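# Put tube rack in fume hood, close sash

## Task

Set the tube rack on the fume hood's work surface, wholly on the far side of the orange tape line. It must stand upright with each tube sitting all the way down in a hole, and the sash must be fully closed. The task fails if the rack or any tube touches the floor, or if the robot tips over or is left leaning. Anything held in place only by the robot at the end does not count. Finish by opening the gripper and moving the robot away.

## Robot and tools

Robot: TidyBot++, a wheeled base 0.54 m long, 0.50 m wide and 0.38 m tall on four powered casters. It carries one seven-joint arm with a two-finger gripper. The shoulder sits 0.12 m ahead of the base centre and 0.68 m up. There are two cameras: base_camera on the chassis front and wrist_camera, which looks along the hand. The arm starts folded with the hand pointing down, reaching up to 0.08 m past the base front, with the elbow up to 1.15 m high.

Frames: the base frame has its origin on the floor under the base centre, x forward, y left, z up. hand_pose is reported in this frame and is the point between the finger pads. Its z axis runs out along the fingers, and its y axis is the closing direction. Odometry is the base frame as it was at the scene start. Heading is positive to the left, from -3.142 to 3.142.

execute_actions: the argument "actions" is a list holding one action, or none. An empty list just reports the state and images. An action may contain "base", "joints", "speeds", or a combination, and its motions start together.
- "base" takes exactly one relative move, measured from the base's last reported position:
  - translate_m: metres forward (+) or back, -2 to 2.
  - strafe_m: metres left (+) or right, -2 to 2.
  - rotate_rad: radians, counter-clockwise from above (+), -6.3 to 6.3.
- "joints" takes absolute targets, keyed by name:
  - joint_1_rad: any angle; turns the arm about vertical, positive clockwise from above (opposite to rotate_rad).
  - joint_2_rad: shoulder, -2.249 to 2.249.
  - joint_3_rad: any angle; upper-arm roll.
  - joint_4_rad: elbow, -2.579 to 2.579.
  - joint_5_rad: any angle; forearm roll.
  - joint_6_rad: wrist, -2.099 to 2.099.
  - joint_7_rad: any angle; hand roll. With the hand pointing down, + is counter-clockwise from above, and at 1.57 the fingers open left/right.
  - gripper_pos: 0 (open, about 85 mm gap) to 1 (closed); gap is about 85 x (1 - gripper_pos) mm.
- Joints listed as any angle move the short way round; for bigger turns, send steps of less than half a turn.
- "speeds" sets lower top speeds for that action only: translate_m and strafe_m 0.05 to 0.5 m/s, rotate_rad 0.1 to 1.57 rad/s. The maximum is the default.
- A base move needing over 8.667 s is refused, and no action runs beyond 15 s. Unknown keys or out-of-range values refuse the whole call, and nothing moves.
- "cameras" is a list of base_camera, wrist_camera or all. Leaving it out or sending null means all; [] means none. The images come from the end of the call, ordered as the "pictures" line says.
- A joint or base left out of an action may still push toward its earlier target.

Arm geometry: upper arm 0.42 m, forearm 0.31 m, hand 0.31 m. With joint_1_rad 0, joint_3_rad 3.14 and joint_5_rad 0, the arm moves in the base's x-z plane. Segment tilts from vertical, positive forward, are: upper = j2, forearm = j2 - j4, hand = j2 - j4 - j6. The hand point lies ahead of the shoulder by the sum of length*sin(tilt) and above it by the sum of length*cos(tilt). A downward-pointing hand reaches at most about 0.94 m high, and only near the base. Closed fingertips reach about 20 mm past the hand point. Fully closing squeezes hard and keeps squeezing.

wait: seconds from 0 to 10. Nothing new is commanded, and it returns the state and images.
zoom_image: camera (base_camera or wrist_camera) and region [x0, y0, x1, y1] in pixels from the top-left, at most 504x504. It works on that camera's latest full image.
read_manual: section "licences" only; this does not move anything.
finished_scene: scene = the current scene number. It ends the scene for good, so call it only once the goal is stable.

Result lines:
- base_status and joint_status: "done", "off_target" (stopped away from the target, may still push), "contact_stop" or "time_out" (old target dropped, holds position), "not_followed" (targets held back, for example by the self-collision check; the cause: line explains why; they may be retried later), or "limit_stop_at_motor_heat".
- A base "done" only means the wheels turned as commanded; slipping or a blocked base can leave it short.
- joint_positions: joint readings. base_odometry: from wheel turns, drifting a few cm and degrees over many moves. base_tilt: degrees, forward/right positive.
- motor_effort: percent of maximum, with the peak in brackets.
- Motor temperatures: one per arm joint. MOTOR HOT appears from 60 °C, and an OVER-TEMPERATURE FAULT at 75 °C lets the arm sink.
- on_its_own: things this call did not command. ARM HIT: a hard hit of the arm on the base or on itself.

Accuracy: friction leaves joints slightly off target, and hand_pose can be a centimetre or two off, so trust the images. To correct, send each joint its last command plus (wanted - read). A held load makes the arm sag. Never command a loaded joint to its current reading.

Avoid:
- Dropping the rack or tubes, and slamming or shoving hard.
- Driving while the arm is snagged above about 0.8 m, since the robot can tip.
- Pushing or pulling sideways with a raised hand.
- Driving the arm into things: torque sensors over 104.5 N m (joints 1-4) or 51.3 N m (joints 5-7) freeze the arm for 10 s.
- Long holds of heavy loads, which heat the motors.
Loose objects may get brief outside pushes. While you think, the robot keeps holding its last command.

Each tool is called in YAML: its name, and indented under it one key for each argument.

## Session

execute_actions:
  actions: []

Scene clock: 0.00 s.
Motor temperatures (°C, as the motors report them): [35 33 30 34 38 44 37]
base_odometry: x=+0.000 y=+0.000 heading=+0.000 (m, m, rad; odometry frame)
base_tilt: forward=+1.0 right=-0.5 (deg)
base_status: not commanded
joint_positions: joint_1_rad=-0.035 joint_2_rad=-0.349 joint_3_rad=+3.176 joint_4_rad=-2.499 joint_5_rad=-0.019 joint_6_rad=-0.848 joint_7_rad=+1.620 gripper_pos=+0.000
joint_status: not commanded
motor_effort: joint_1_rad=+1 joint_2_rad=-1 joint_3_rad=+0 joint_4_rad=+16 joint_5_rad=+1 joint_6_rad=+1 joint_7_rad=+0 (%)
hand_pose: x=+0.2831 y=+0.0071 z=+0.5972 quat_wxyz=(-0.012, +0.997, +0.020, +0.072) (m; base frame)
pictures: base_camera, wrist_camera
Images, in order (width x height): base_camera 644x364, wrist_camera 644x476.

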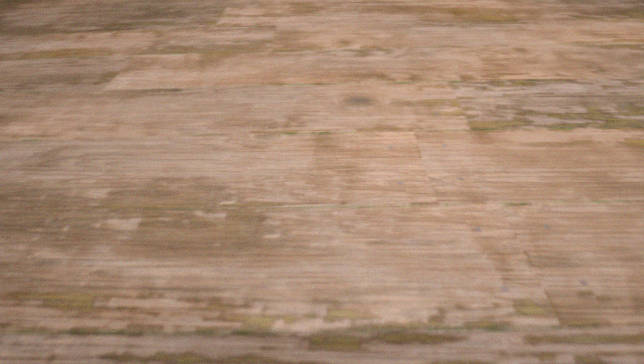

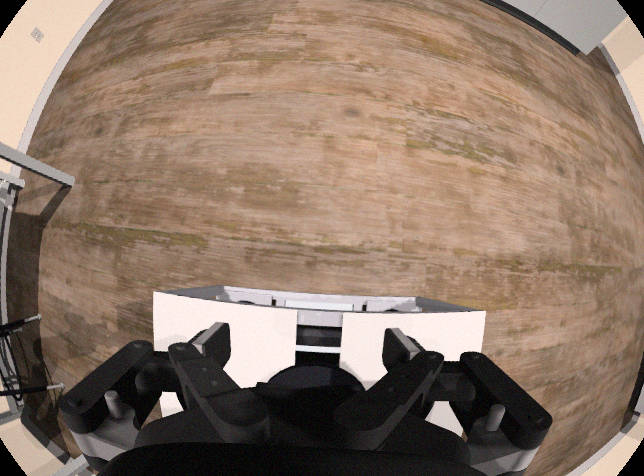

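Raise the hand to look forward.

execute_actions:
  actions:
    - {"joints":{"joint_4_rad":-2.0,"joint_6_rad":-0.1}}
  cameras: ["wrist_camera"]

execute_actions:
  actions:
    - {"base":{"rotate_rad":1.57}}
  cameras: ["wrist_camera"]

Scene clock: 3.87 s.
Motor temperatures (°C, as the motors report them): [35 33 30 34 38 44 37]
base_odometry: x=+0.000 y=+0.000 heading=+0.000 (m, m, rad; odometry frame)
base_tilt: forward=+1.0 right=-0.6 (deg)
base_status: not commanded
joint_positions: joint_1_rad=-0.035 joint_2_rad=-0.349 joint_3_rad=+3.176 joint_4_rad=-2.010 joint_5_rad=-0.019 joint_6_rad=-0.131 joint_7_rad=+1.620 gripper_pos=+0.000
joint_status: all done
motor_effort: joint_1_rad=+2(2) joint_2_rad=-10(9) joint_3_rad=+0(0) joint_4_rad=+22(23) joint_5_rad=+2(1) joint_6_rad=+8(9) joint_7_rad=-1(1) (%)
hand_pose: x=+0.5924 y=+0.0000 z=+0.9806 quat_wxyz=(+0.003, +0.781, +0.010, +0.625) (m; base frame)
pictures: wrist_camera
Images, in order (width x height): wrist_camera 644x476.

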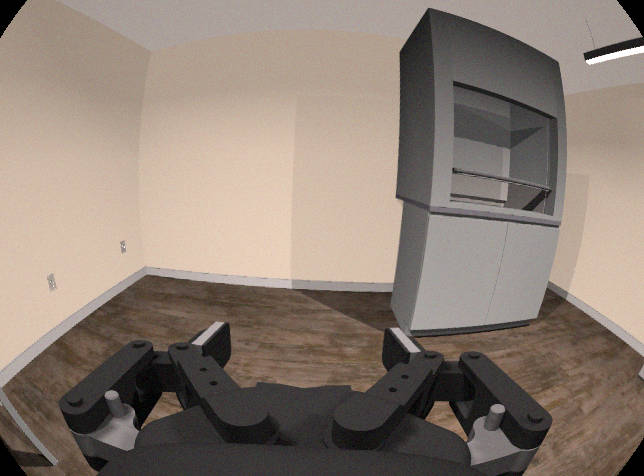

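Scene clock: 6.20 s.
Motor temperatures (°C, as the motors report them): [35 33 30 34 38 44 37]
base_odometry: x=+0.000 y=+0.000 heading=+1.570 (m, m, rad; odometry frame)
base_tilt: forward=+0.9 right=-0.6 (deg)
base_status: done
joint_positions: joint_1_rad=-0.035 joint_2_rad=-0.349 joint_3_rad=+3.173 joint_4_rad=-2.010 joint_5_rad=-0.019 joint_6_rad=-0.131 joint_7_rad=+1.620 gripper_pos=+0.000
joint_status: not commanded
motor_effort: joint_1_rad=+1(3) joint_2_rad=-9(11) joint_3_rad=+0(1) joint_4_rad=+23(23) joint_5_rad=+1(1) joint_6_rad=+8(9) joint_7_rad=-1(1) (%)
hand_pose: x=+0.5924 y=+0.0016 z=+0.9806 quat_wxyz=(+0.003, +0.781, +0.012, +0.625) (m; base frame)
pictures: wrist_camera
Images, in order (width x height): wrist_camera 644x476.

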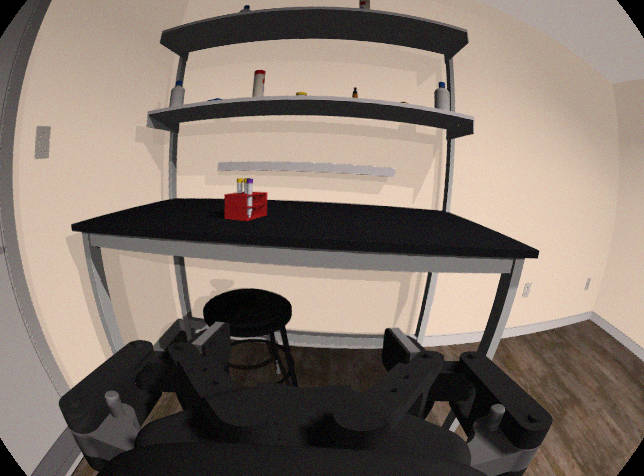

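execute_actions:
  actions:
    - {"base":{"strafe_m":0.3},"joints":{"joint_2_rad":-0.1,"joint_4_rad":-1.3,"joint_6_rad":-0.8}}

zoom_image:
  camera: "wrist_camera"
  region: [200,80,440,260]

Scene clock: 11.17 s.
Motor temperatures (°C, as the motors report them): [35 33 30 34 38 44 37]
base_odometry: x=-0.300 y=+0.000 heading=+1.570 (m, m, rad; odometry frame)
base_tilt: forward=+1.0 right=-0.6 (deg)
base_status: done
joint_positions: joint_1_rad=-0.035 joint_2_rad=-0.117 joint_3_rad=+3.172 joint_4_rad=-1.315 joint_5_rad=-0.019 joint_6_rad=-0.763 joint_7_rad=+1.620 gripper_pos=+0.000
joint_status: all done
motor_effort: joint_1_rad=+1(3) joint_2_rad=-18(17) joint_3_rad=+0(2) joint_4_rad=+22(24) joint_5_rad=+1(1) joint_6_rad=+8(9) joint_7_rad=-1(1) (%)
hand_pose: x=+0.6509 y=+0.0067 z=+1.0960 quat_wxyz=(+0.002, +0.830, +0.020, +0.557) (m; base frame)
pictures: base_camera, wrist_camera
Images, in order (width x height): base_camera 644x364, wrist_camera 644x476.

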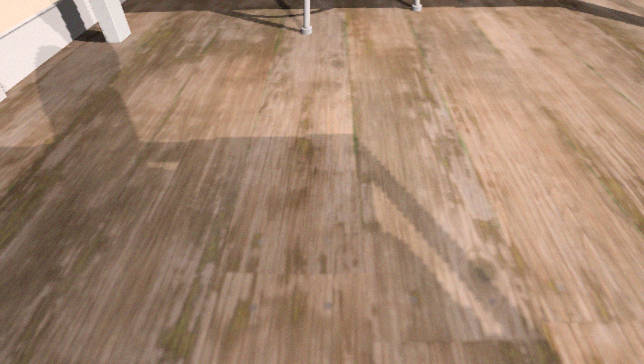

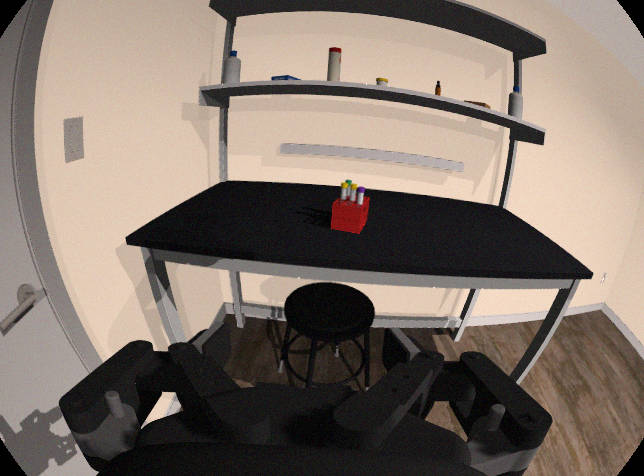

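Region (200, 80, 440, 260) of wrist_camera's 644x476 image, scaled by 2.100; it fills the top 378 rows of this view, and the rest is white.

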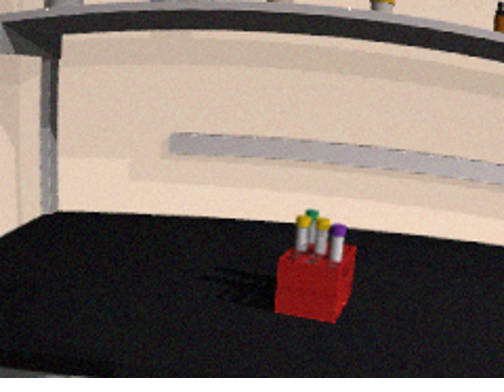

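execute_actions:
  actions:
    - {"base":{"rotate_rad":-0.3}}
  cameras: []

execute_actions:
  actions:
    - {"base":{"strafe_m":0.25}}
  cameras: []

execute_actions:
  actions:
    - {"base":{"translate_m":0.3}}

Scene clock: 15.80 s.
Motor temperatures (°C, as the motors report them): [35 33 30 34 38 44 37]
base_odometry: x=-0.300 y=+0.000 heading=+1.271 (m, m, rad; odometry frame)
base_tilt: forward=+1.0 right=-0.5 (deg)
base_status: done
joint_positions: joint_1_rad=-0.033 joint_2_rad=-0.116 joint_3_rad=+3.179 joint_4_rad=-1.315 joint_5_rad=-0.019 joint_6_rad=-0.763 joint_7_rad=+1.620 gripper_pos=+0.000
joint_status: not commanded
motor_effort: joint_1_rad=+1(1) joint_2_rad=-19(19) joint_3_rad=+0(3) joint_4_rad=+22(22) joint_5_rad=+1(0) joint_6_rad=+8(8) joint_7_rad=-1(1) (%)
hand_pose: x=+0.6516 y=+0.0011 z=+1.0954 quat_wxyz=(+0.004, +0.831, +0.015, +0.556) (m; base frame)
pictures: none
No camera images: the call's "cameras" was empty. Leave "cameras" out to get every camera's image.

Scene clock: 17.60 s.
Motor temperatures (°C, as the motors report them): [35 33 30 34 38 44 37]
base_odometry: x=-0.539 y=+0.074 heading=+1.270 (m, m, rad; odometry frame)
base_tilt: forward=+1.0 right=-0.6 (deg)
base_status: done
joint_positions: joint_1_rad=-0.033 joint_2_rad=-0.116 joint_3_rad=+3.176 joint_4_rad=-1.315 joint_5_rad=-0.019 joint_6_rad=-0.763 joint_7_rad=+1.620 gripper_pos=+0.000
joint_status: not commanded
motor_effort: joint_1_rad=+1(1) joint_2_rad=-19(18) joint_3_rad=+0(3) joint_4_rad=+21(23) joint_5_rad=+2(1) joint_6_rad=+8(8) joint_7_rad=-1(1) (%)
hand_pose: x=+0.6515 y=+0.0034 z=+1.0954 quat_wxyz=(+0.003, +0.831, +0.017, +0.556) (m; base frame)
pictures: none
No camera images: the call's "cameras" was empty. Leave "cameras" out to get every camera's image.

Scene clock: 19.53 s.
Motor temperatures (°C, as the motors report them): [35 33 30 34 38 44 37]
base_odometry: x=-0.450 y=+0.361 heading=+1.271 (m, m, rad; odometry frame)
base_tilt: forward=+1.0 right=-0.5 (deg)
base_status: done
joint_positions: joint_1_rad=-0.033 joint_2_rad=-0.097 joint_3_rad=+3.176 joint_4_rad=-1.312 joint_5_rad=-0.019 joint_6_rad=-0.766 joint_7_rad=+1.620 gripper_pos=+0.000
joint_status: not commanded
motor_effort: joint_1_rad=+1(1) joint_2_rad=-19(23) joint_3_rad=-1(1) joint_4_rad=+22(23) joint_5_rad=+1(1) joint_6_rad=+8(8) joint_7_rad=-1(1) (%)
hand_pose: x=+0.6589 y=+0.0037 z=+1.0855 quat_wxyz=(+0.003, +0.836, +0.017, +0.548) (m; base frame)
pictures: base_camera, wrist_camera
Images, in order (width x height): base_camera 644x364, wrist_camera 644x476.

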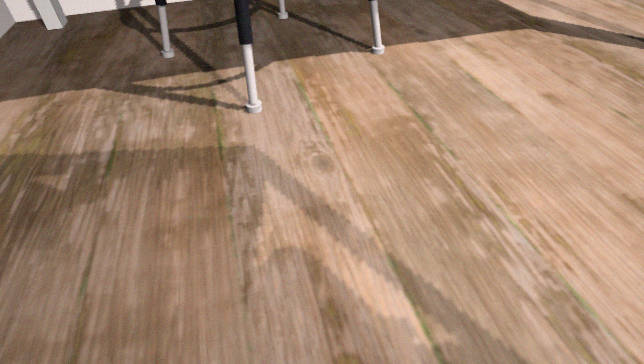

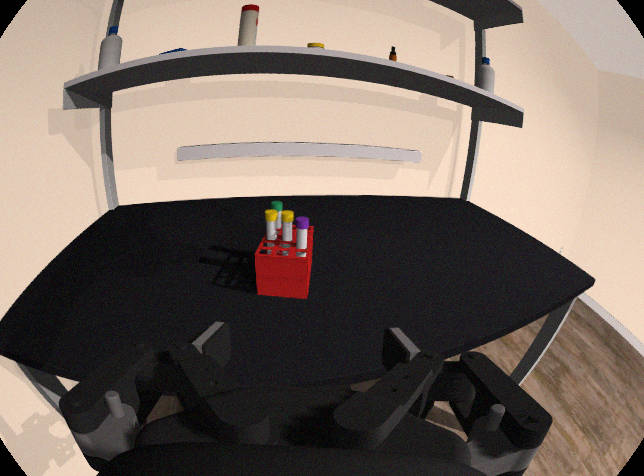

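execute_actions:
  actions:
    - {"base":{"strafe_m":0.045},"joints":{"joint_2_rad":0.2,"joint_4_rad":-1.8,"joint_6_rad":0.46,"joint_7_rad":1.55}}
  cameras: ["wrist_camera"]

Scene clock: 26.63 s.
Motor temperatures (°C, as the motors report them): [35 33 30 34 38 44 37]
base_odometry: x=-0.493 y=+0.374 heading=+1.271 (m, m, rad; odometry frame)
base_tilt: forward=+0.9 right=-0.6 (deg)
base_status: done
joint_positions: joint_1_rad=-0.034 joint_2_rad=+0.194 joint_3_rad=+3.174 joint_4_rad=-1.789 joint_5_rad=-0.019 joint_6_rad=+0.426 joint_7_rad=+1.571 gripper_pos=+0.000
joint_status: all done
motor_effort: joint_1_rad=+2(0) joint_2_rad=-30(32) joint_3_rad=+0(3) joint_4_rad=+22(24) joint_5_rad=+2(0) joint_6_rad=+9(9) joint_7_rad=-1(0) (%)
hand_pose: x=+0.7998 y=+0.0028 z=+0.9729 quat_wxyz=(-0.002, +0.702, -0.005, +0.712) (m; base frame)
pictures: wrist_camera
Images, in order (width x height): wrist_camera 644x476.

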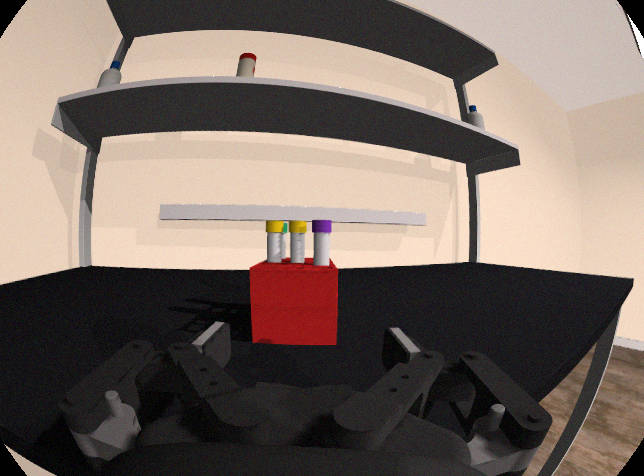

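execute_actions:
  actions:
    - {"base":{"strafe_m":0.055},"joints":{"joint_2_rad":0.25,"gripper_pos":1}}
  cameras: []

execute_actions:
  actions:
    - {"base":{"translate_m":0.2},"speeds":{"translate_m":0.06}}

Scene clock: 35.97 s.
Motor temperatures (°C, as the motors report them): [35 33 30 34 38 44 37]
base_odometry: x=-0.546 y=+0.391 heading=+1.270 (m, m, rad; odometry frame)
base_tilt: forward=+1.0 right=-0.6 (deg)
base_status: done
joint_positions: joint_1_rad=-0.039 joint_2_rad=+0.240 joint_3_rad=+3.173 joint_4_rad=-1.790 joint_5_rad=-0.019 joint_6_rad=+0.428 joint_7_rad=+1.571 gripper_pos=+0.999
joint_status: all done
motor_effort: joint_1_rad=+1(4) joint_2_rad=-31(33) joint_3_rad=+0(2) joint_4_rad=+21(22) joint_5_rad=+1(2) joint_6_rad=+9(9) joint_7_rad=-1(1) (%)
hand_pose: x=+0.8122 y=+0.0062 z=+0.9421 quat_wxyz=(-0.003, +0.718, -0.003, +0.696) (m; base frame)
pictures: none
No camera images: the call's "cameras" was empty. Leave "cameras" out to get every camera's image.

Scene clock: 39.80 s.
Motor temperatures (°C, as the motors report them): [35 33 30 34 38 44 37]
base_odometry: x=-0.487 y=+0.582 heading=+1.271 (m, m, rad; odometry frame)
base_tilt: forward=+1.0 right=-0.6 (deg)
base_status: done
joint_positions: joint_1_rad=-0.036 joint_2_rad=+0.218 joint_3_rad=+3.174 joint_4_rad=-1.788 joint_5_rad=-0.019 joint_6_rad=+0.440 joint_7_rad=+1.571 gripper_pos=+0.999
joint_status: not commanded
motor_effort: joint_1_rad=+1(1) joint_2_rad=-26(34) joint_3_rad=+0(2) joint_4_rad=+18(28) joint_5_rad=+2(2) joint_6_rad=+7(10) joint_7_rad=-1(1) (%)
hand_pose: x=+0.8067 y=+0.0037 z=+0.9618 quat_wxyz=(-0.002, +0.705, -0.005, +0.709) (m; base frame)
pictures: base_camera, wrist_camera
Images, in order (width x height): base_camera 644x364, wrist_camera 644x476.

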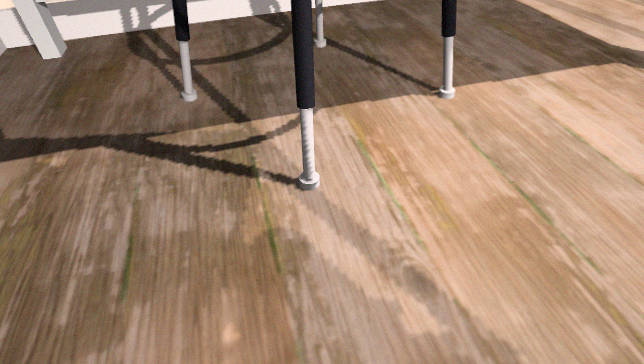

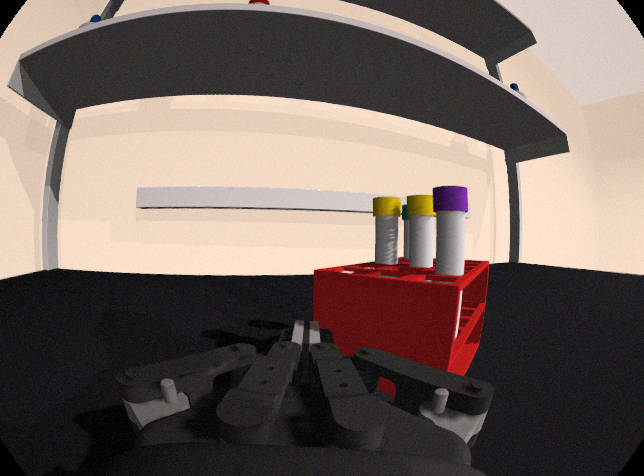

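execute_actions:
  actions:
    - {"base":{"translate_m":-0.25},"joints":{"joint_2_rad":0.17,"joint_6_rad":0.3}}
  cameras: []

execute_actions:
  actions:
    - {"base":{"strafe_m":-0.75},"joints":{"gripper_pos":0.5}}
  cameras: []

execute_actions:
  actions:
    - {"base":{"rotate_rad":0.58}}
  cameras: []

execute_actions:
  actions:
    - {"base":{"translate_m":0.2}}

Scene clock: 47.20 s.
Motor temperatures (°C, as the motors report them): [35 34 30 34 38 44 37]
base_odometry: x=-0.561 y=+0.343 heading=+1.271 (m, m, rad; odometry frame)
base_tilt: forward=+1.0 right=-0.5 (deg)
base_status: done
joint_positions: joint_1_rad=-0.036 joint_2_rad=+0.173 joint_3_rad=+3.174 joint_4_rad=-1.789 joint_5_rad=-0.019 joint_6_rad=+0.335 joint_7_rad=+1.571 gripper_pos=+0.999
joint_status: all done
motor_effort: joint_1_rad=+2(3) joint_2_rad=-30(34) joint_3_rad=+0(4) joint_4_rad=+22(24) joint_5_rad=+1(3) joint_6_rad=+9(10) joint_7_rad=-1(1) (%)
hand_pose: x=+0.7932 y=+0.0034 z=+0.9588 quat_wxyz=(-0.003, +0.727, -0.005, +0.687) (m; base frame)
pictures: none
No camera images: the call's "cameras" was empty. Leave "cameras" out to get every camera's image.

Scene clock: 50.07 s.
Motor temperatures (°C, as the motors report them): [35 34 30 34 38 44 37]
base_odometry: x=+0.156 y=+0.121 heading=+1.271 (m, m, rad; odometry frame)
base_tilt: forward=+1.0 right=-0.6 (deg)
base_status: done
joint_positions: joint_1_rad=-0.035 joint_2_rad=+0.173 joint_3_rad=+3.174 joint_4_rad=-1.789 joint_5_rad=-0.019 joint_6_rad=+0.335 joint_7_rad=+1.571 gripper_pos=+0.500
joint_status: all done
motor_effort: joint_1_rad=+1(5) joint_2_rad=-29(31) joint_3_rad=+0(3) joint_4_rad=+22(22) joint_5_rad=+1(1) joint_6_rad=+8(8) joint_7_rad=-1(1) (%)
hand_pose: x=+0.7932 y=+0.0033 z=+0.9586 quat_wxyz=(-0.003, +0.727, -0.005, +0.687) (m; base frame)
pictures: none
No camera images: the call's "cameras" was empty. Leave "cameras" out to get every camera's image.

Scene clock: 51.77 s.
Motor temperatures (°C, as the motors report them): [35 34 30 34 38 44 37]
base_odometry: x=+0.156 y=+0.121 heading=+1.851 (m, m, rad; odometry frame)
base_tilt: forward=+0.9 right=-0.6 (deg)
base_status: done
joint_positions: joint_1_rad=-0.043 joint_2_rad=+0.173 joint_3_rad=+3.168 joint_4_rad=-1.789 joint_5_rad=-0.019 joint_6_rad=+0.335 joint_7_rad=+1.571 gripper_pos=+0.500
joint_status: not commanded
motor_effort: joint_1_rad=+1(5) joint_2_rad=-30(31) joint_3_rad=-1(3) joint_4_rad=+23(23) joint_5_rad=+2(1) joint_6_rad=+9(9) joint_7_rad=-1(1) (%)
hand_pose: x=+0.7930 y=+0.0124 z=+0.9585 quat_wxyz=(-0.008, +0.727, +0.000, +0.687) (m; base frame)
pictures: none
No camera images: the call's "cameras" was empty. Leave "cameras" out to get every camera's image.

Scene clock: 53.40 s.
Motor temperatures (°C, as the motors report them): [35 34 30 34 38 44 37]
base_odometry: x=+0.100 y=+0.314 heading=+1.852 (m, m, rad; odometry frame)
base_tilt: forward=+0.9 right=-0.6 (deg)
base_status: done
joint_positions: joint_1_rad=-0.043 joint_2_rad=+0.176 joint_3_rad=+3.168 joint_4_rad=-1.790 joint_5_rad=-0.019 joint_6_rad=+0.334 joint_7_rad=+1.571 gripper_pos=+0.500
joint_status: not commanded
motor_effort: joint_1_rad=+1(0) joint_2_rad=-30(34) joint_3_rad=+0(1) joint_4_rad=+22(23) joint_5_rad=+2(1) joint_6_rad=+9(9) joint_7_rad=-1(1) (%)
hand_pose: x=+0.7936 y=+0.0125 z=+0.9562 quat_wxyz=(-0.008, +0.728, +0.000, +0.685) (m; base frame)
pictures: base_camera, wrist_camera
Images, in order (width x height): base_camera 644x364, wrist_camera 644x476.

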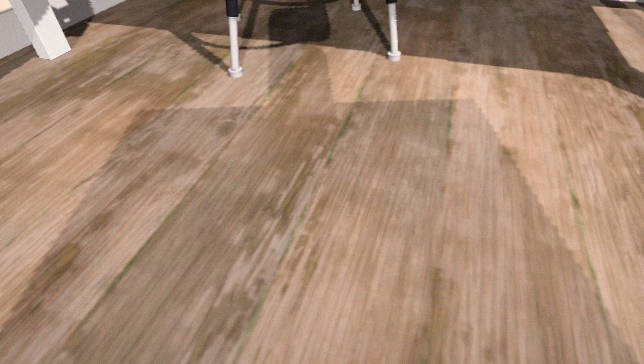

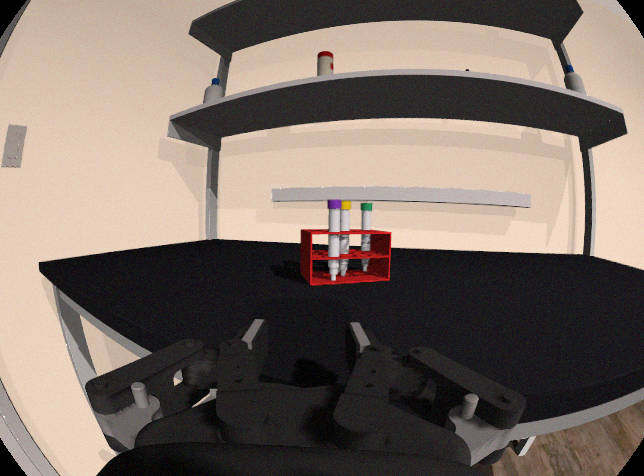

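execute_actions:
  actions:
    - {"base":{"strafe_m":-0.4}}
  cameras: []

execute_actions:
  actions:
    - {"base":{"rotate_rad":0.26}}
  cameras: []

execute_actions:
  actions:
    - {"base":{"translate_m":0.18}}
  cameras: ["wrist_camera"]

Scene clock: 59.10 s.
Motor temperatures (°C, as the motors report them): [35 34 30 34 38 44 37]
base_odometry: x=+0.485 y=+0.425 heading=+1.853 (m, m, rad; odometry frame)
base_tilt: forward=+1.0 right=-0.6 (deg)
base_status: done
joint_positions: joint_1_rad=-0.035 joint_2_rad=+0.176 joint_3_rad=+3.174 joint_4_rad=-1.790 joint_5_rad=-0.019 joint_6_rad=+0.334 joint_7_rad=+1.571 gripper_pos=+0.500
joint_status: not commanded
motor_effort: joint_1_rad=+1(5) joint_2_rad=-30(31) joint_3_rad=-1(3) joint_4_rad=+22(23) joint_5_rad=+1(1) joint_6_rad=+9(9) joint_7_rad=-1(1) (%)
hand_pose: x=+0.7938 y=+0.0034 z=+0.9561 quat_wxyz=(-0.003, +0.728, -0.005, +0.685) (m; base frame)
pictures: none
No camera images: the call's "cameras" was empty. Leave "cameras" out to get every camera's image.

Scene clock: 60.40 s.
Motor temperatures (°C, as the motors report them): [35 34 30 34 38 44 37]
base_odometry: x=+0.485 y=+0.425 heading=+2.113 (m, m, rad; odometry frame)
base_tilt: forward=+1.0 right=-0.5 (deg)
base_status: done
joint_positions: joint_1_rad=-0.041 joint_2_rad=+0.176 joint_3_rad=+3.170 joint_4_rad=-1.790 joint_5_rad=-0.019 joint_6_rad=+0.334 joint_7_rad=+1.571 gripper_pos=+0.500
joint_status: not commanded
motor_effort: joint_1_rad=+1(5) joint_2_rad=-29(32) joint_3_rad=+0(3) joint_4_rad=+23(23) joint_5_rad=+1(1) joint_6_rad=+9(9) joint_7_rad=-1(0) (%)
hand_pose: x=+0.7937 y=+0.0095 z=+0.9561 quat_wxyz=(-0.006, +0.728, -0.002, +0.685) (m; base frame)
pictures: none
No camera images: the call's "cameras" was empty. Leave "cameras" out to get every camera's image.

Scene clock: 61.97 s.
Motor temperatures (°C, as the motors report them): [35 34 30 34 38 44 37]
base_odometry: x=+0.392 y=+0.579 heading=+2.114 (m, m, rad; odometry frame)
base_tilt: forward=+1.0 right=-0.6 (deg)
base_status: done
joint_positions: joint_1_rad=-0.041 joint_2_rad=+0.177 joint_3_rad=+3.170 joint_4_rad=-1.790 joint_5_rad=-0.019 joint_6_rad=+0.333 joint_7_rad=+1.571 gripper_pos=+0.500
joint_status: not commanded
motor_effort: joint_1_rad=+1(1) joint_2_rad=-31(34) joint_3_rad=+0(1) joint_4_rad=+22(23) joint_5_rad=+2(2) joint_6_rad=+9(9) joint_7_rad=-1(1) (%)
hand_pose: x=+0.7939 y=+0.0095 z=+0.9550 quat_wxyz=(-0.006, +0.729, -0.002, +0.684) (m; base frame)
pictures: wrist_camera
Images, in order (width x height): wrist_camera 644x476.

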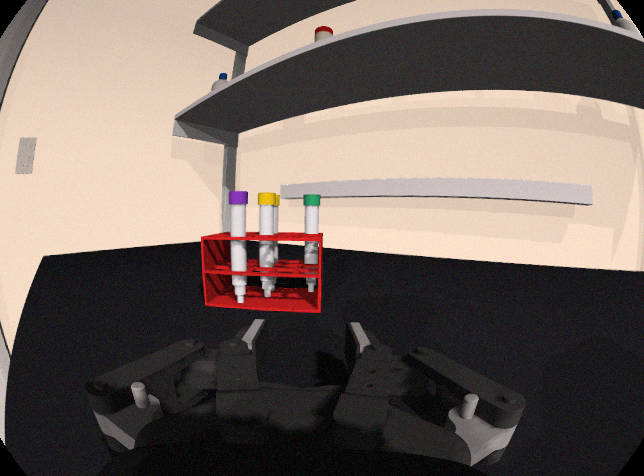

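execute_actions:
  actions:
    - {"base":{"strafe_m":-0.012},"joints":{"joint_2_rad":0.125}}
  cameras: []

execute_actions:
  actions:
    - {"base":{"translate_m":0.12},"speeds":{"translate_m":0.1}}
  cameras: ["wrist_camera"]

Scene clock: 67.40 s.
Motor temperatures (°C, as the motors report them): [35 34 30 34 38 44 37]
base_odometry: x=+0.402 y=+0.585 heading=+2.114 (m, m, rad; odometry frame)
base_tilt: forward=+1.0 right=-0.5 (deg)
base_status: done
joint_positions: joint_1_rad=-0.037 joint_2_rad=+0.134 joint_3_rad=+3.172 joint_4_rad=-1.791 joint_5_rad=-0.019 joint_6_rad=+0.333 joint_7_rad=+1.571 gripper_pos=+0.500
joint_status: all done
motor_effort: joint_1_rad=+1(5) joint_2_rad=-28(33) joint_3_rad=+0(2) joint_4_rad=+23(23) joint_5_rad=+2(1) joint_6_rad=+9(9) joint_7_rad=+0(1) (%)
hand_pose: x=+0.7816 y=+0.0056 z=+0.9835 quat_wxyz=(-0.005, +0.714, -0.004, +0.700) (m; base frame)
pictures: none
No camera images: the call's "cameras" was empty. Leave "cameras" out to get every camera's image.

Scene clock: 69.17 s.
Motor temperatures (°C, as the motors report them): [35 34 30 34 38 44 37]
base_odometry: x=+0.340 y=+0.688 heading=+2.114 (m, m, rad; odometry frame)
base_tilt: forward=+1.0 right=-0.6 (deg)
base_status: done
joint_positions: joint_1_rad=-0.037 joint_2_rad=+0.129 joint_3_rad=+3.172 joint_4_rad=-1.791 joint_5_rad=-0.019 joint_6_rad=+0.333 joint_7_rad=+1.571 gripper_pos=+0.500
joint_status: not commanded
motor_effort: joint_1_rad=+1(3) joint_2_rad=-28(32) joint_3_rad=+0(2) joint_4_rad=+23(22) joint_5_rad=+1(1) joint_6_rad=+9(9) joint_7_rad=-1(1) (%)
hand_pose: x=+0.7802 y=+0.0056 z=+0.9862 quat_wxyz=(-0.005, +0.713, -0.004, +0.701) (m; base frame)
pictures: wrist_camera
Images, in order (width x height): wrist_camera 644x476.

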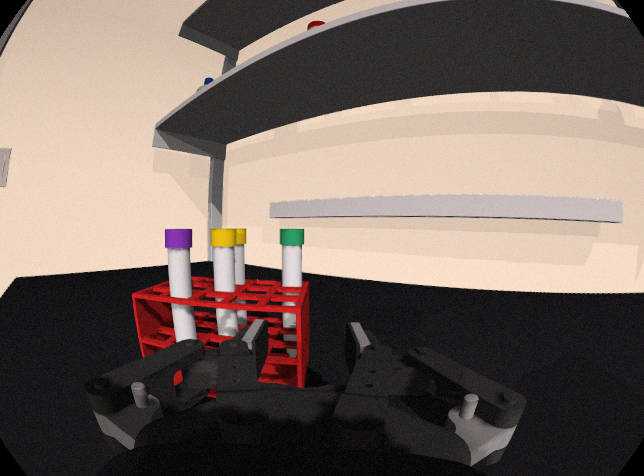

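execute_actions:
  actions:
    - {"joints":{"joint_2_rad":0.148}}
  cameras: []

execute_actions:
  actions:
    - {"base":{"translate_m":0.045},"speeds":{"translate_m":0.05}}
  cameras: ["wrist_camera"]

execute_actions:
  actions:
    - {"joints":{"gripper_pos":1}}
  cameras: []

execute_actions:
  actions:
    - {"joints":{"joint_4_rad":-1.65,"joint_6_rad":0.17}}
  cameras: ["wrist_camera"]

Scene clock: 73.97 s.
Motor temperatures (°C, as the motors report them): [35 34 30 34 38 44 37]
base_odometry: x=+0.340 y=+0.688 heading=+2.114 (m, m, rad; odometry frame)
base_tilt: forward=+0.9 right=-0.5 (deg)
base_status: not commanded
joint_positions: joint_1_rad=-0.037 joint_2_rad=+0.138 joint_3_rad=+3.172 joint_4_rad=-1.791 joint_5_rad=-0.019 joint_6_rad=+0.333 joint_7_rad=+1.571 gripper_pos=+0.500
joint_status: all done
motor_effort: joint_1_rad=+1(2) joint_2_rad=-28(29) joint_3_rad=+0(0) joint_4_rad=+23(23) joint_5_rad=+2(2) joint_6_rad=+9(9) joint_7_rad=-1(1) (%)
hand_pose: x=+0.7827 y=+0.0057 z=+0.9808 quat_wxyz=(-0.005, +0.716, -0.004, +0.698) (m; base frame)
pictures: none
No camera images: the call's "cameras" was empty. Leave "cameras" out to get every camera's image.

Scene clock: 75.33 s.
Motor temperatures (°C, as the motors report them): [35 34 30 34 38 44 37]
base_odometry: x=+0.317 y=+0.727 heading=+2.113 (m, m, rad; odometry frame)
base_tilt: forward=+1.0 right=-0.6 (deg)
base_status: done
joint_positions: joint_1_rad=-0.037 joint_2_rad=+0.140 joint_3_rad=+3.172 joint_4_rad=-1.791 joint_5_rad=-0.019 joint_6_rad=+0.333 joint_7_rad=+1.571 gripper_pos=+0.500
joint_status: not commanded
motor_effort: joint_1_rad=+1(0) joint_2_rad=-28(31) joint_3_rad=+0(1) joint_4_rad=+22(23) joint_5_rad=+1(2) joint_6_rad=+8(9) joint_7_rad=-1(1) (%)
hand_pose: x=+0.7835 y=+0.0057 z=+0.9790 quat_wxyz=(-0.005, +0.717, -0.004, +0.697) (m; base frame)
pictures: wrist_camera
Images, in order (width x height): wrist_camera 644x476.

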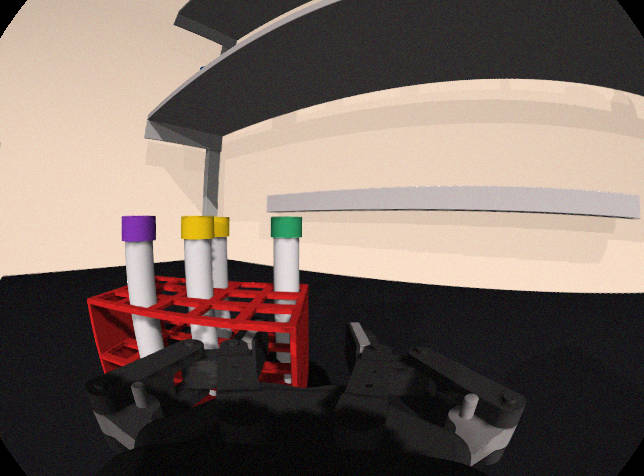

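Scene clock: 76.17 s.
Motor temperatures (°C, as the motors report them): [35 34 30 34 38 44 37]
base_odometry: x=+0.317 y=+0.727 heading=+2.113 (m, m, rad; odometry frame)
base_tilt: forward=+1.0 right=-0.6 (deg)
base_status: not commanded
joint_positions: joint_1_rad=-0.037 joint_2_rad=+0.140 joint_3_rad=+3.172 joint_4_rad=-1.791 joint_5_rad=-0.019 joint_6_rad=+0.333 joint_7_rad=+1.571 gripper_pos=+0.981
joint_status: all done
motor_effort: joint_1_rad=+1(1) joint_2_rad=-28(29) joint_3_rad=+0(1) joint_4_rad=+22(23) joint_5_rad=+2(1) joint_6_rad=+8(9) joint_7_rad=-1(1) (%)
hand_pose: x=+0.7835 y=+0.0057 z=+0.9789 quat_wxyz=(-0.005, +0.717, -0.004, +0.697) (m; base frame)
pictures: none
No camera images: the call's "cameras" was empty. Leave "cameras" out to get every camera's image.

Scene clock: 77.23 s.
Motor temperatures (°C, as the motors report them): [35 34 30 35 38 44 37]
base_odometry: x=+0.317 y=+0.727 heading=+2.113 (m, m, rad; odometry frame)
base_tilt: forward=+0.9 right=-0.6 (deg)
base_status: not commanded
joint_positions: joint_1_rad=-0.037 joint_2_rad=+0.145 joint_3_rad=+3.172 joint_4_rad=-1.667 joint_5_rad=-0.019 joint_6_rad=+0.201 joint_7_rad=+1.571 gripper_pos=+0.981
joint_status: all done
motor_effort: joint_1_rad=+1(1) joint_2_rad=-32(32) joint_3_rad=+0(0) joint_4_rad=+24(24) joint_5_rad=+1(1) joint_6_rad=+10(11) joint_7_rad=-1(1) (%)
hand_pose: x=+0.7965 y=+0.0067 z=+1.0104 quat_wxyz=(-0.006, +0.721, -0.003, +0.693) (m; base frame)
pictures: wrist_camera
Images, in order (width x height): wrist_camera 644x476.

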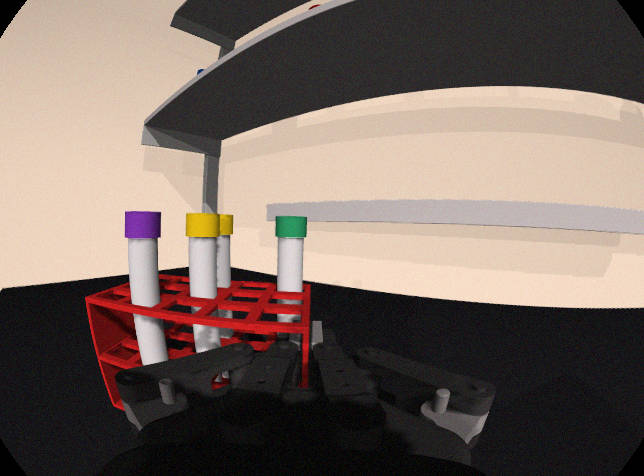

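execute_actions:
  actions:
    - {"base":{"translate_m":-0.6},"speeds":{"translate_m":0.25}}
  cameras: []

execute_actions:
  actions:
    - {"base":{"rotate_rad":-2.05},"speeds":{"rotate_rad":0.5}}
  cameras: []

execute_actions:
  actions:
    - {"base":{"strafe_m":-1.2},"speeds":{"strafe_m":0.25}}

Scene clock: 83.47 s.
Motor temperatures (°C, as the motors report them): [35 34 30 35 38 44 37]
base_odometry: x=+0.627 y=+0.213 heading=+2.114 (m, m, rad; odometry frame)
base_tilt: forward=+0.9 right=-0.6 (deg)
base_status: done
joint_positions: joint_1_rad=-0.037 joint_2_rad=+0.151 joint_3_rad=+3.172 joint_4_rad=-1.667 joint_5_rad=-0.019 joint_6_rad=+0.198 joint_7_rad=+1.571 gripper_pos=+0.981
joint_status: not commanded
motor_effort: joint_1_rad=+1(3) joint_2_rad=-31(33) joint_3_rad=+0(2) joint_4_rad=+25(25) joint_5_rad=+1(1) joint_6_rad=+10(10) joint_7_rad=-1(1) (%)
hand_pose: x=+0.7985 y=+0.0064 z=+1.0055 quat_wxyz=(-0.005, +0.724, -0.004, +0.689) (m; base frame)
pictures: none
No camera images: the call's "cameras" was empty. Leave "cameras" out to get every camera's image.

Scene clock: 88.37 s.
Motor temperatures (°C, as the motors report them): [35 34 30 35 38 44 37]
base_odometry: x=+0.627 y=+0.213 heading=+0.064 (m, m, rad; odometry frame)
base_tilt: forward=+1.0 right=-0.5 (deg)
base_status: done
joint_positions: joint_1_rad=-0.033 joint_2_rad=+0.151 joint_3_rad=+3.178 joint_4_rad=-1.667 joint_5_rad=-0.019 joint_6_rad=+0.198 joint_7_rad=+1.571 gripper_pos=+0.981
joint_status: not commanded
motor_effort: joint_1_rad=+1(5) joint_2_rad=-31(32) joint_3_rad=+0(3) joint_4_rad=+23(24) joint_5_rad=+1(1) joint_6_rad=+10(10) joint_7_rad=-1(1) (%)
hand_pose: x=+0.7986 y=-0.0003 z=+1.0054 quat_wxyz=(-0.002, +0.724, -0.007, +0.689) (m; base frame)
pictures: none
No camera images: the call's "cameras" was empty. Leave "cameras" out to get every camera's image.

Scene clock: 94.03 s.
Motor temperatures (°C, as the motors report them): [35 35 30 35 38 44 37]
base_odometry: x=+0.702 y=-0.984 heading=+0.063 (m, m, rad; odometry frame)
base_tilt: forward=+1.1 right=-0.6 (deg)
base_status: done
joint_positions: joint_1_rad=-0.034 joint_2_rad=+0.151 joint_3_rad=+3.178 joint_4_rad=-1.667 joint_5_rad=-0.019 joint_6_rad=+0.198 joint_7_rad=+1.571 gripper_pos=+0.981
joint_status: not commanded
motor_effort: joint_1_rad=+1(1) joint_2_rad=-32(33) joint_3_rad=-1(3) joint_4_rad=+24(25) joint_5_rad=+1(1) joint_6_rad=+10(10) joint_7_rad=-1(1) (%)
hand_pose: x=+0.7986 y=+0.0007 z=+1.0054 quat_wxyz=(-0.002, +0.724, -0.007, +0.689) (m; base frame)
pictures: base_camera, wrist_camera
Images, in order (width x height): base_camera 644x364, wrist_camera 644x476.

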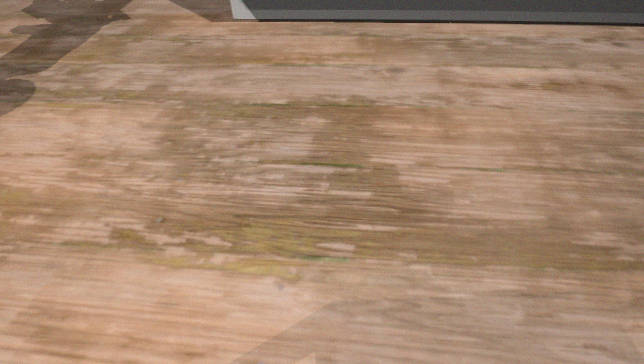

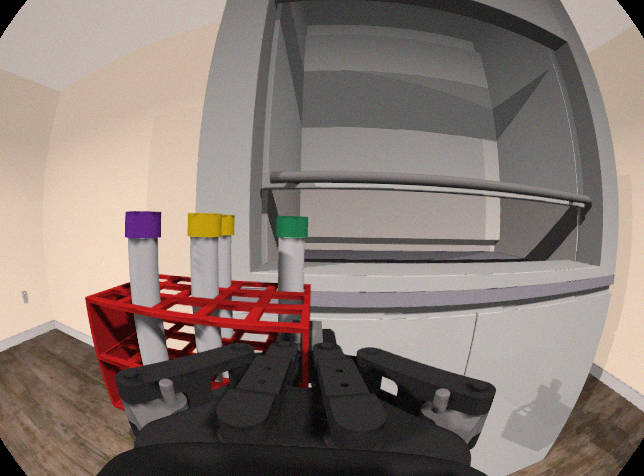

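execute_actions:
  actions:
    - {"base":{"strafe_m":-0.45},"speeds":{"strafe_m":0.25},"joints":{"joint_4_rad":-1.5,"joint_6_rad":0.04}}
  cameras: []

execute_actions:
  actions:
    - {"base":{"translate_m":0.12},"speeds":{"translate_m":0.1}}

Scene clock: 100.47 s.
Motor temperatures (°C, as the motors report them): [35 35 30 35 38 44 37]
base_odometry: x=+0.730 y=-1.434 heading=+0.062 (m, m, rad; odometry frame)
base_tilt: forward=+0.9 right=-0.5 (deg)
base_status: done
joint_positions: joint_1_rad=-0.034 joint_2_rad=+0.151 joint_3_rad=+3.177 joint_4_rad=-1.515 joint_5_rad=-0.019 joint_6_rad=+0.071 joint_7_rad=+1.571 gripper_pos=+0.981
joint_status: all done
motor_effort: joint_1_rad=+1(1) joint_2_rad=-32(33) joint_3_rad=+0(3) joint_4_rad=+25(25) joint_5_rad=+1(1) joint_6_rad=+10(11) joint_7_rad=-1(1) (%)
hand_pose: x=+0.8070 y=+0.0020 z=+1.0597 quat_wxyz=(-0.003, +0.716, -0.006, +0.698) (m; base frame)
pictures: none
No camera images: the call's "cameras" was empty. Leave "cameras" out to get every camera's image.

Scene clock: 102.27 s.
Motor temperatures (°C, as the motors report them): [35 35 30 35 38 44 37]
base_odometry: x=+0.850 y=-1.427 heading=+0.062 (m, m, rad; odometry frame)
base_tilt: forward=+1.0 right=-0.5 (deg)
base_status: done
joint_positions: joint_1_rad=-0.034 joint_2_rad=+0.155 joint_3_rad=+3.177 joint_4_rad=-1.515 joint_5_rad=-0.019 joint_6_rad=+0.069 joint_7_rad=+1.571 gripper_pos=+0.981
joint_status: not commanded
motor_effort: joint_1_rad=+1(0) joint_2_rad=-31(34) joint_3_rad=+0(2) joint_4_rad=+25(26) joint_5_rad=+1(1) joint_6_rad=+10(11) joint_7_rad=-1(1) (%)
hand_pose: x=+0.8081 y=+0.0021 z=+1.0570 quat_wxyz=(-0.003, +0.718, -0.006, +0.696) (m; base frame)
pictures: base_camera, wrist_camera
Images, in order (width x height): base_camera 644x364, wrist_camera 644x476.

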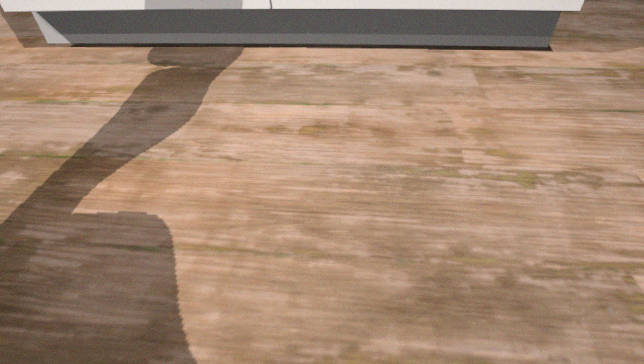

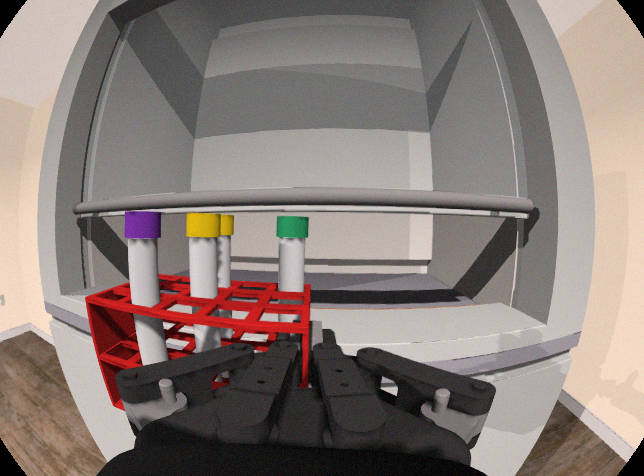

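execute_actions:
  actions:
    - {"base":{"translate_m":0.2},"speeds":{"translate_m":0.08}}
  cameras: ["wrist_camera"]

Scene clock: 109.07 s.
Motor temperatures (°C, as the motors report them): [35 35 30 35 38 44 37]
base_odometry: x=+1.049 y=-1.414 heading=+0.062 (m, m, rad; odometry frame)
base_tilt: forward=+1.0 right=-0.6 (deg)
base_status: done
joint_positions: joint_1_rad=-0.034 joint_2_rad=+0.155 joint_3_rad=+3.177 joint_4_rad=-1.515 joint_5_rad=-0.019 joint_6_rad=+0.068 joint_7_rad=+1.571 gripper_pos=+0.981
joint_status: not commanded
motor_effort: joint_1_rad=+1(0) joint_2_rad=-32(35) joint_3_rad=-1(2) joint_4_rad=+25(25) joint_5_rad=+1(1) joint_6_rad=+10(10) joint_7_rad=-1(1) (%)
hand_pose: x=+0.8084 y=+0.0021 z=+1.0563 quat_wxyz=(-0.003, +0.718, -0.006, +0.696) (m; base frame)
pictures: wrist_camera
Images, in order (width x height): wrist_camera 644x476.

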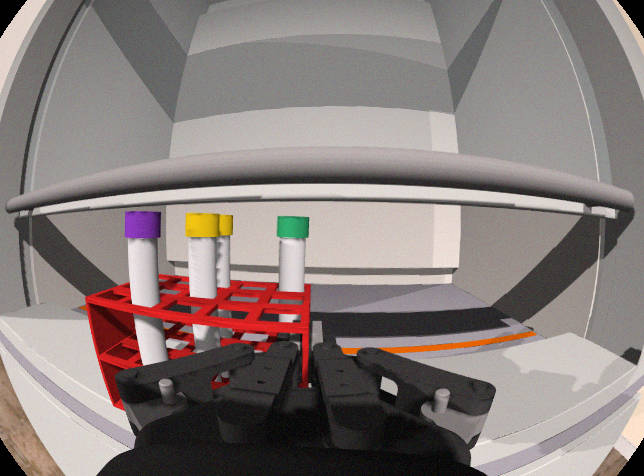

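execute_actions:
  actions:
    - {"base":{"translate_m":0.1},"speeds":{"translate_m":0.08}}
  cameras: []

execute_actions:
  actions:
    - {"base":{"translate_m":0.15},"speeds":{"translate_m":0.07},"joints":{"joint_4_rad":-1.57,"joint_6_rad":0.14}}
  cameras: ["wrist_camera"]

Scene clock: 113.90 s.
Motor temperatures (°C, as the motors report them): [35 35 30 35 38 44 37]
base_odometry: x=+1.149 y=-1.408 heading=+0.061 (m, m, rad; odometry frame)
base_tilt: forward=+1.0 right=-0.6 (deg)
base_status: done
joint_positions: joint_1_rad=-0.034 joint_2_rad=+0.156 joint_3_rad=+3.177 joint_4_rad=-1.515 joint_5_rad=-0.019 joint_6_rad=+0.068 joint_7_rad=+1.571 gripper_pos=+0.981
joint_status: not commanded
motor_effort: joint_1_rad=+1(0) joint_2_rad=-32(35) joint_3_rad=+0(2) joint_4_rad=+25(25) joint_5_rad=+2(1) joint_6_rad=+10(10) joint_7_rad=-1(1) (%)
hand_pose: x=+0.8085 y=+0.0021 z=+1.0560 quat_wxyz=(-0.003, +0.718, -0.005, +0.696) (m; base frame)
pictures: none
No camera images: the call's "cameras" was empty. Leave "cameras" out to get every camera's image.

Scene clock: 116.57 s.
Motor temperatures (°C, as the motors report them): [35 35 30 35 38 44 37]
base_odometry: x=+1.299 y=-1.399 heading=+0.061 (m, m, rad; odometry frame)
base_tilt: forward=+1.0 right=-0.6 (deg)
base_status: done
joint_positions: joint_1_rad=-0.034 joint_2_rad=+0.155 joint_3_rad=+3.177 joint_4_rad=-1.570 joint_5_rad=-0.019 joint_6_rad=+0.096 joint_7_rad=+1.571 gripper_pos=+0.981
joint_status: all done
motor_effort: joint_1_rad=+1(0) joint_2_rad=-32(34) joint_3_rad=+0(1) joint_4_rad=+24(26) joint_5_rad=+1(1) joint_6_rad=+10(10) joint_7_rad=-1(1) (%)
hand_pose: x=+0.8056 y=+0.0018 z=+1.0315 quat_wxyz=(-0.003, +0.727, -0.006, +0.686) (m; base frame)
pictures: wrist_camera
Images, in order (width x height): wrist_camera 644x476.

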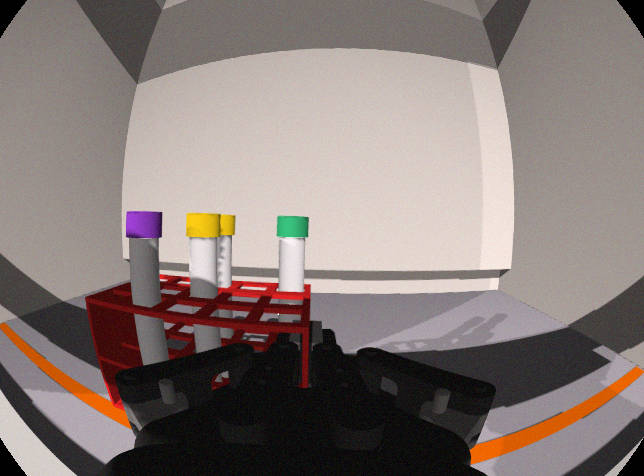

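Further in and lower.

execute_actions:
  actions:
    - {"base":{"translate_m":0.08},"speeds":{"translate_m":0.07}}
  cameras: []

execute_actions:
  actions:
    - {"joints":{"joint_4_rad":-1.66,"joint_6_rad":0.21}}
  cameras: ["wrist_camera"]

Scene clock: 120.27 s.
Motor temperatures (°C, as the motors report them): [35 35 30 35 38 44 37]
base_odometry: x=+1.379 y=-1.395 heading=+0.061 (m, m, rad; odometry frame)
base_tilt: forward=+1.1 right=-0.7 (deg)
base_status: done
joint_positions: joint_1_rad=-0.034 joint_2_rad=+0.155 joint_3_rad=+3.177 joint_4_rad=-1.570 joint_5_rad=-0.019 joint_6_rad=+0.097 joint_7_rad=+1.571 gripper_pos=+0.981
joint_status: not commanded
motor_effort: joint_1_rad=+2(0) joint_2_rad=-32(35) joint_3_rad=-1(1) joint_4_rad=+25(25) joint_5_rad=+1(1) joint_6_rad=+10(10) joint_7_rad=-1(1) (%)
hand_pose: x=+0.8057 y=+0.0018 z=+1.0315 quat_wxyz=(-0.003, +0.727, -0.006, +0.687) (m; base frame)
pictures: none
No camera images: the call's "cameras" was empty. Leave "cameras" out to get every camera's image.

Scene clock: 121.17 s.
Motor temperatures (°C, as the motors report them): [35 35 30 35 38 44 37]
base_odometry: x=+1.379 y=-1.395 heading=+0.061 (m, m, rad; odometry frame)
base_tilt: forward=+1.0 right=-0.6 (deg)
base_status: not commanded
joint_positions: joint_1_rad=-0.034 joint_2_rad=+0.155 joint_3_rad=+3.177 joint_4_rad=-1.659 joint_5_rad=-0.019 joint_6_rad=+0.165 joint_7_rad=+1.571 gripper_pos=+0.981
joint_status: all done
motor_effort: joint_1_rad=+1(1) joint_2_rad=-31(32) joint_3_rad=+0(0) joint_4_rad=+24(26) joint_5_rad=+1(1) joint_6_rad=+9(11) joint_7_rad=-1(1) (%)
hand_pose: x=+0.7998 y=+0.0012 z=+0.9978 quat_wxyz=(-0.002, +0.734, -0.006, +0.679) (m; base frame)
pictures: wrist_camera
Images, in order (width x height): wrist_camera 644x476.

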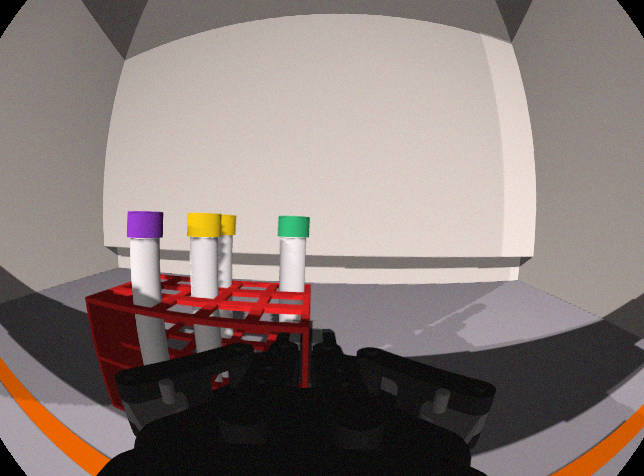

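execute_actions:
  actions:
    - {"joints":{"joint_4_rad":-1.71,"joint_6_rad":0.25}}
  cameras: ["wrist_camera"]

Scene clock: 123.17 s.
Motor temperatures (°C, as the motors report them): [35 35 30 35 38 44 37]
base_odometry: x=+1.379 y=-1.395 heading=+0.061 (m, m, rad; odometry frame)
base_tilt: forward=+0.9 right=-0.6 (deg)
base_status: not commanded
joint_positions: joint_1_rad=-0.034 joint_2_rad=+0.154 joint_3_rad=+3.177 joint_4_rad=-1.698 joint_5_rad=-0.019 joint_6_rad=+0.214 joint_7_rad=+1.571 gripper_pos=+0.981
joint_status: all done
motor_effort: joint_1_rad=+1(1) joint_2_rad=-29(32) joint_3_rad=+0(0) joint_4_rad=+23(25) joint_5_rad=+1(1) joint_6_rad=+9(10) joint_7_rad=-1(1) (%)
hand_pose: x=+0.7966 y=+0.0009 z=+0.9889 quat_wxyz=(-0.002, +0.731, -0.006, +0.683) (m; base frame)
pictures: wrist_camera
Images, in order (width x height): wrist_camera 644x476.

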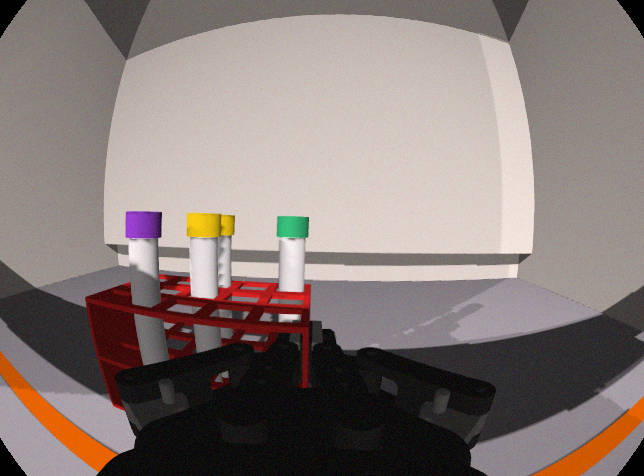

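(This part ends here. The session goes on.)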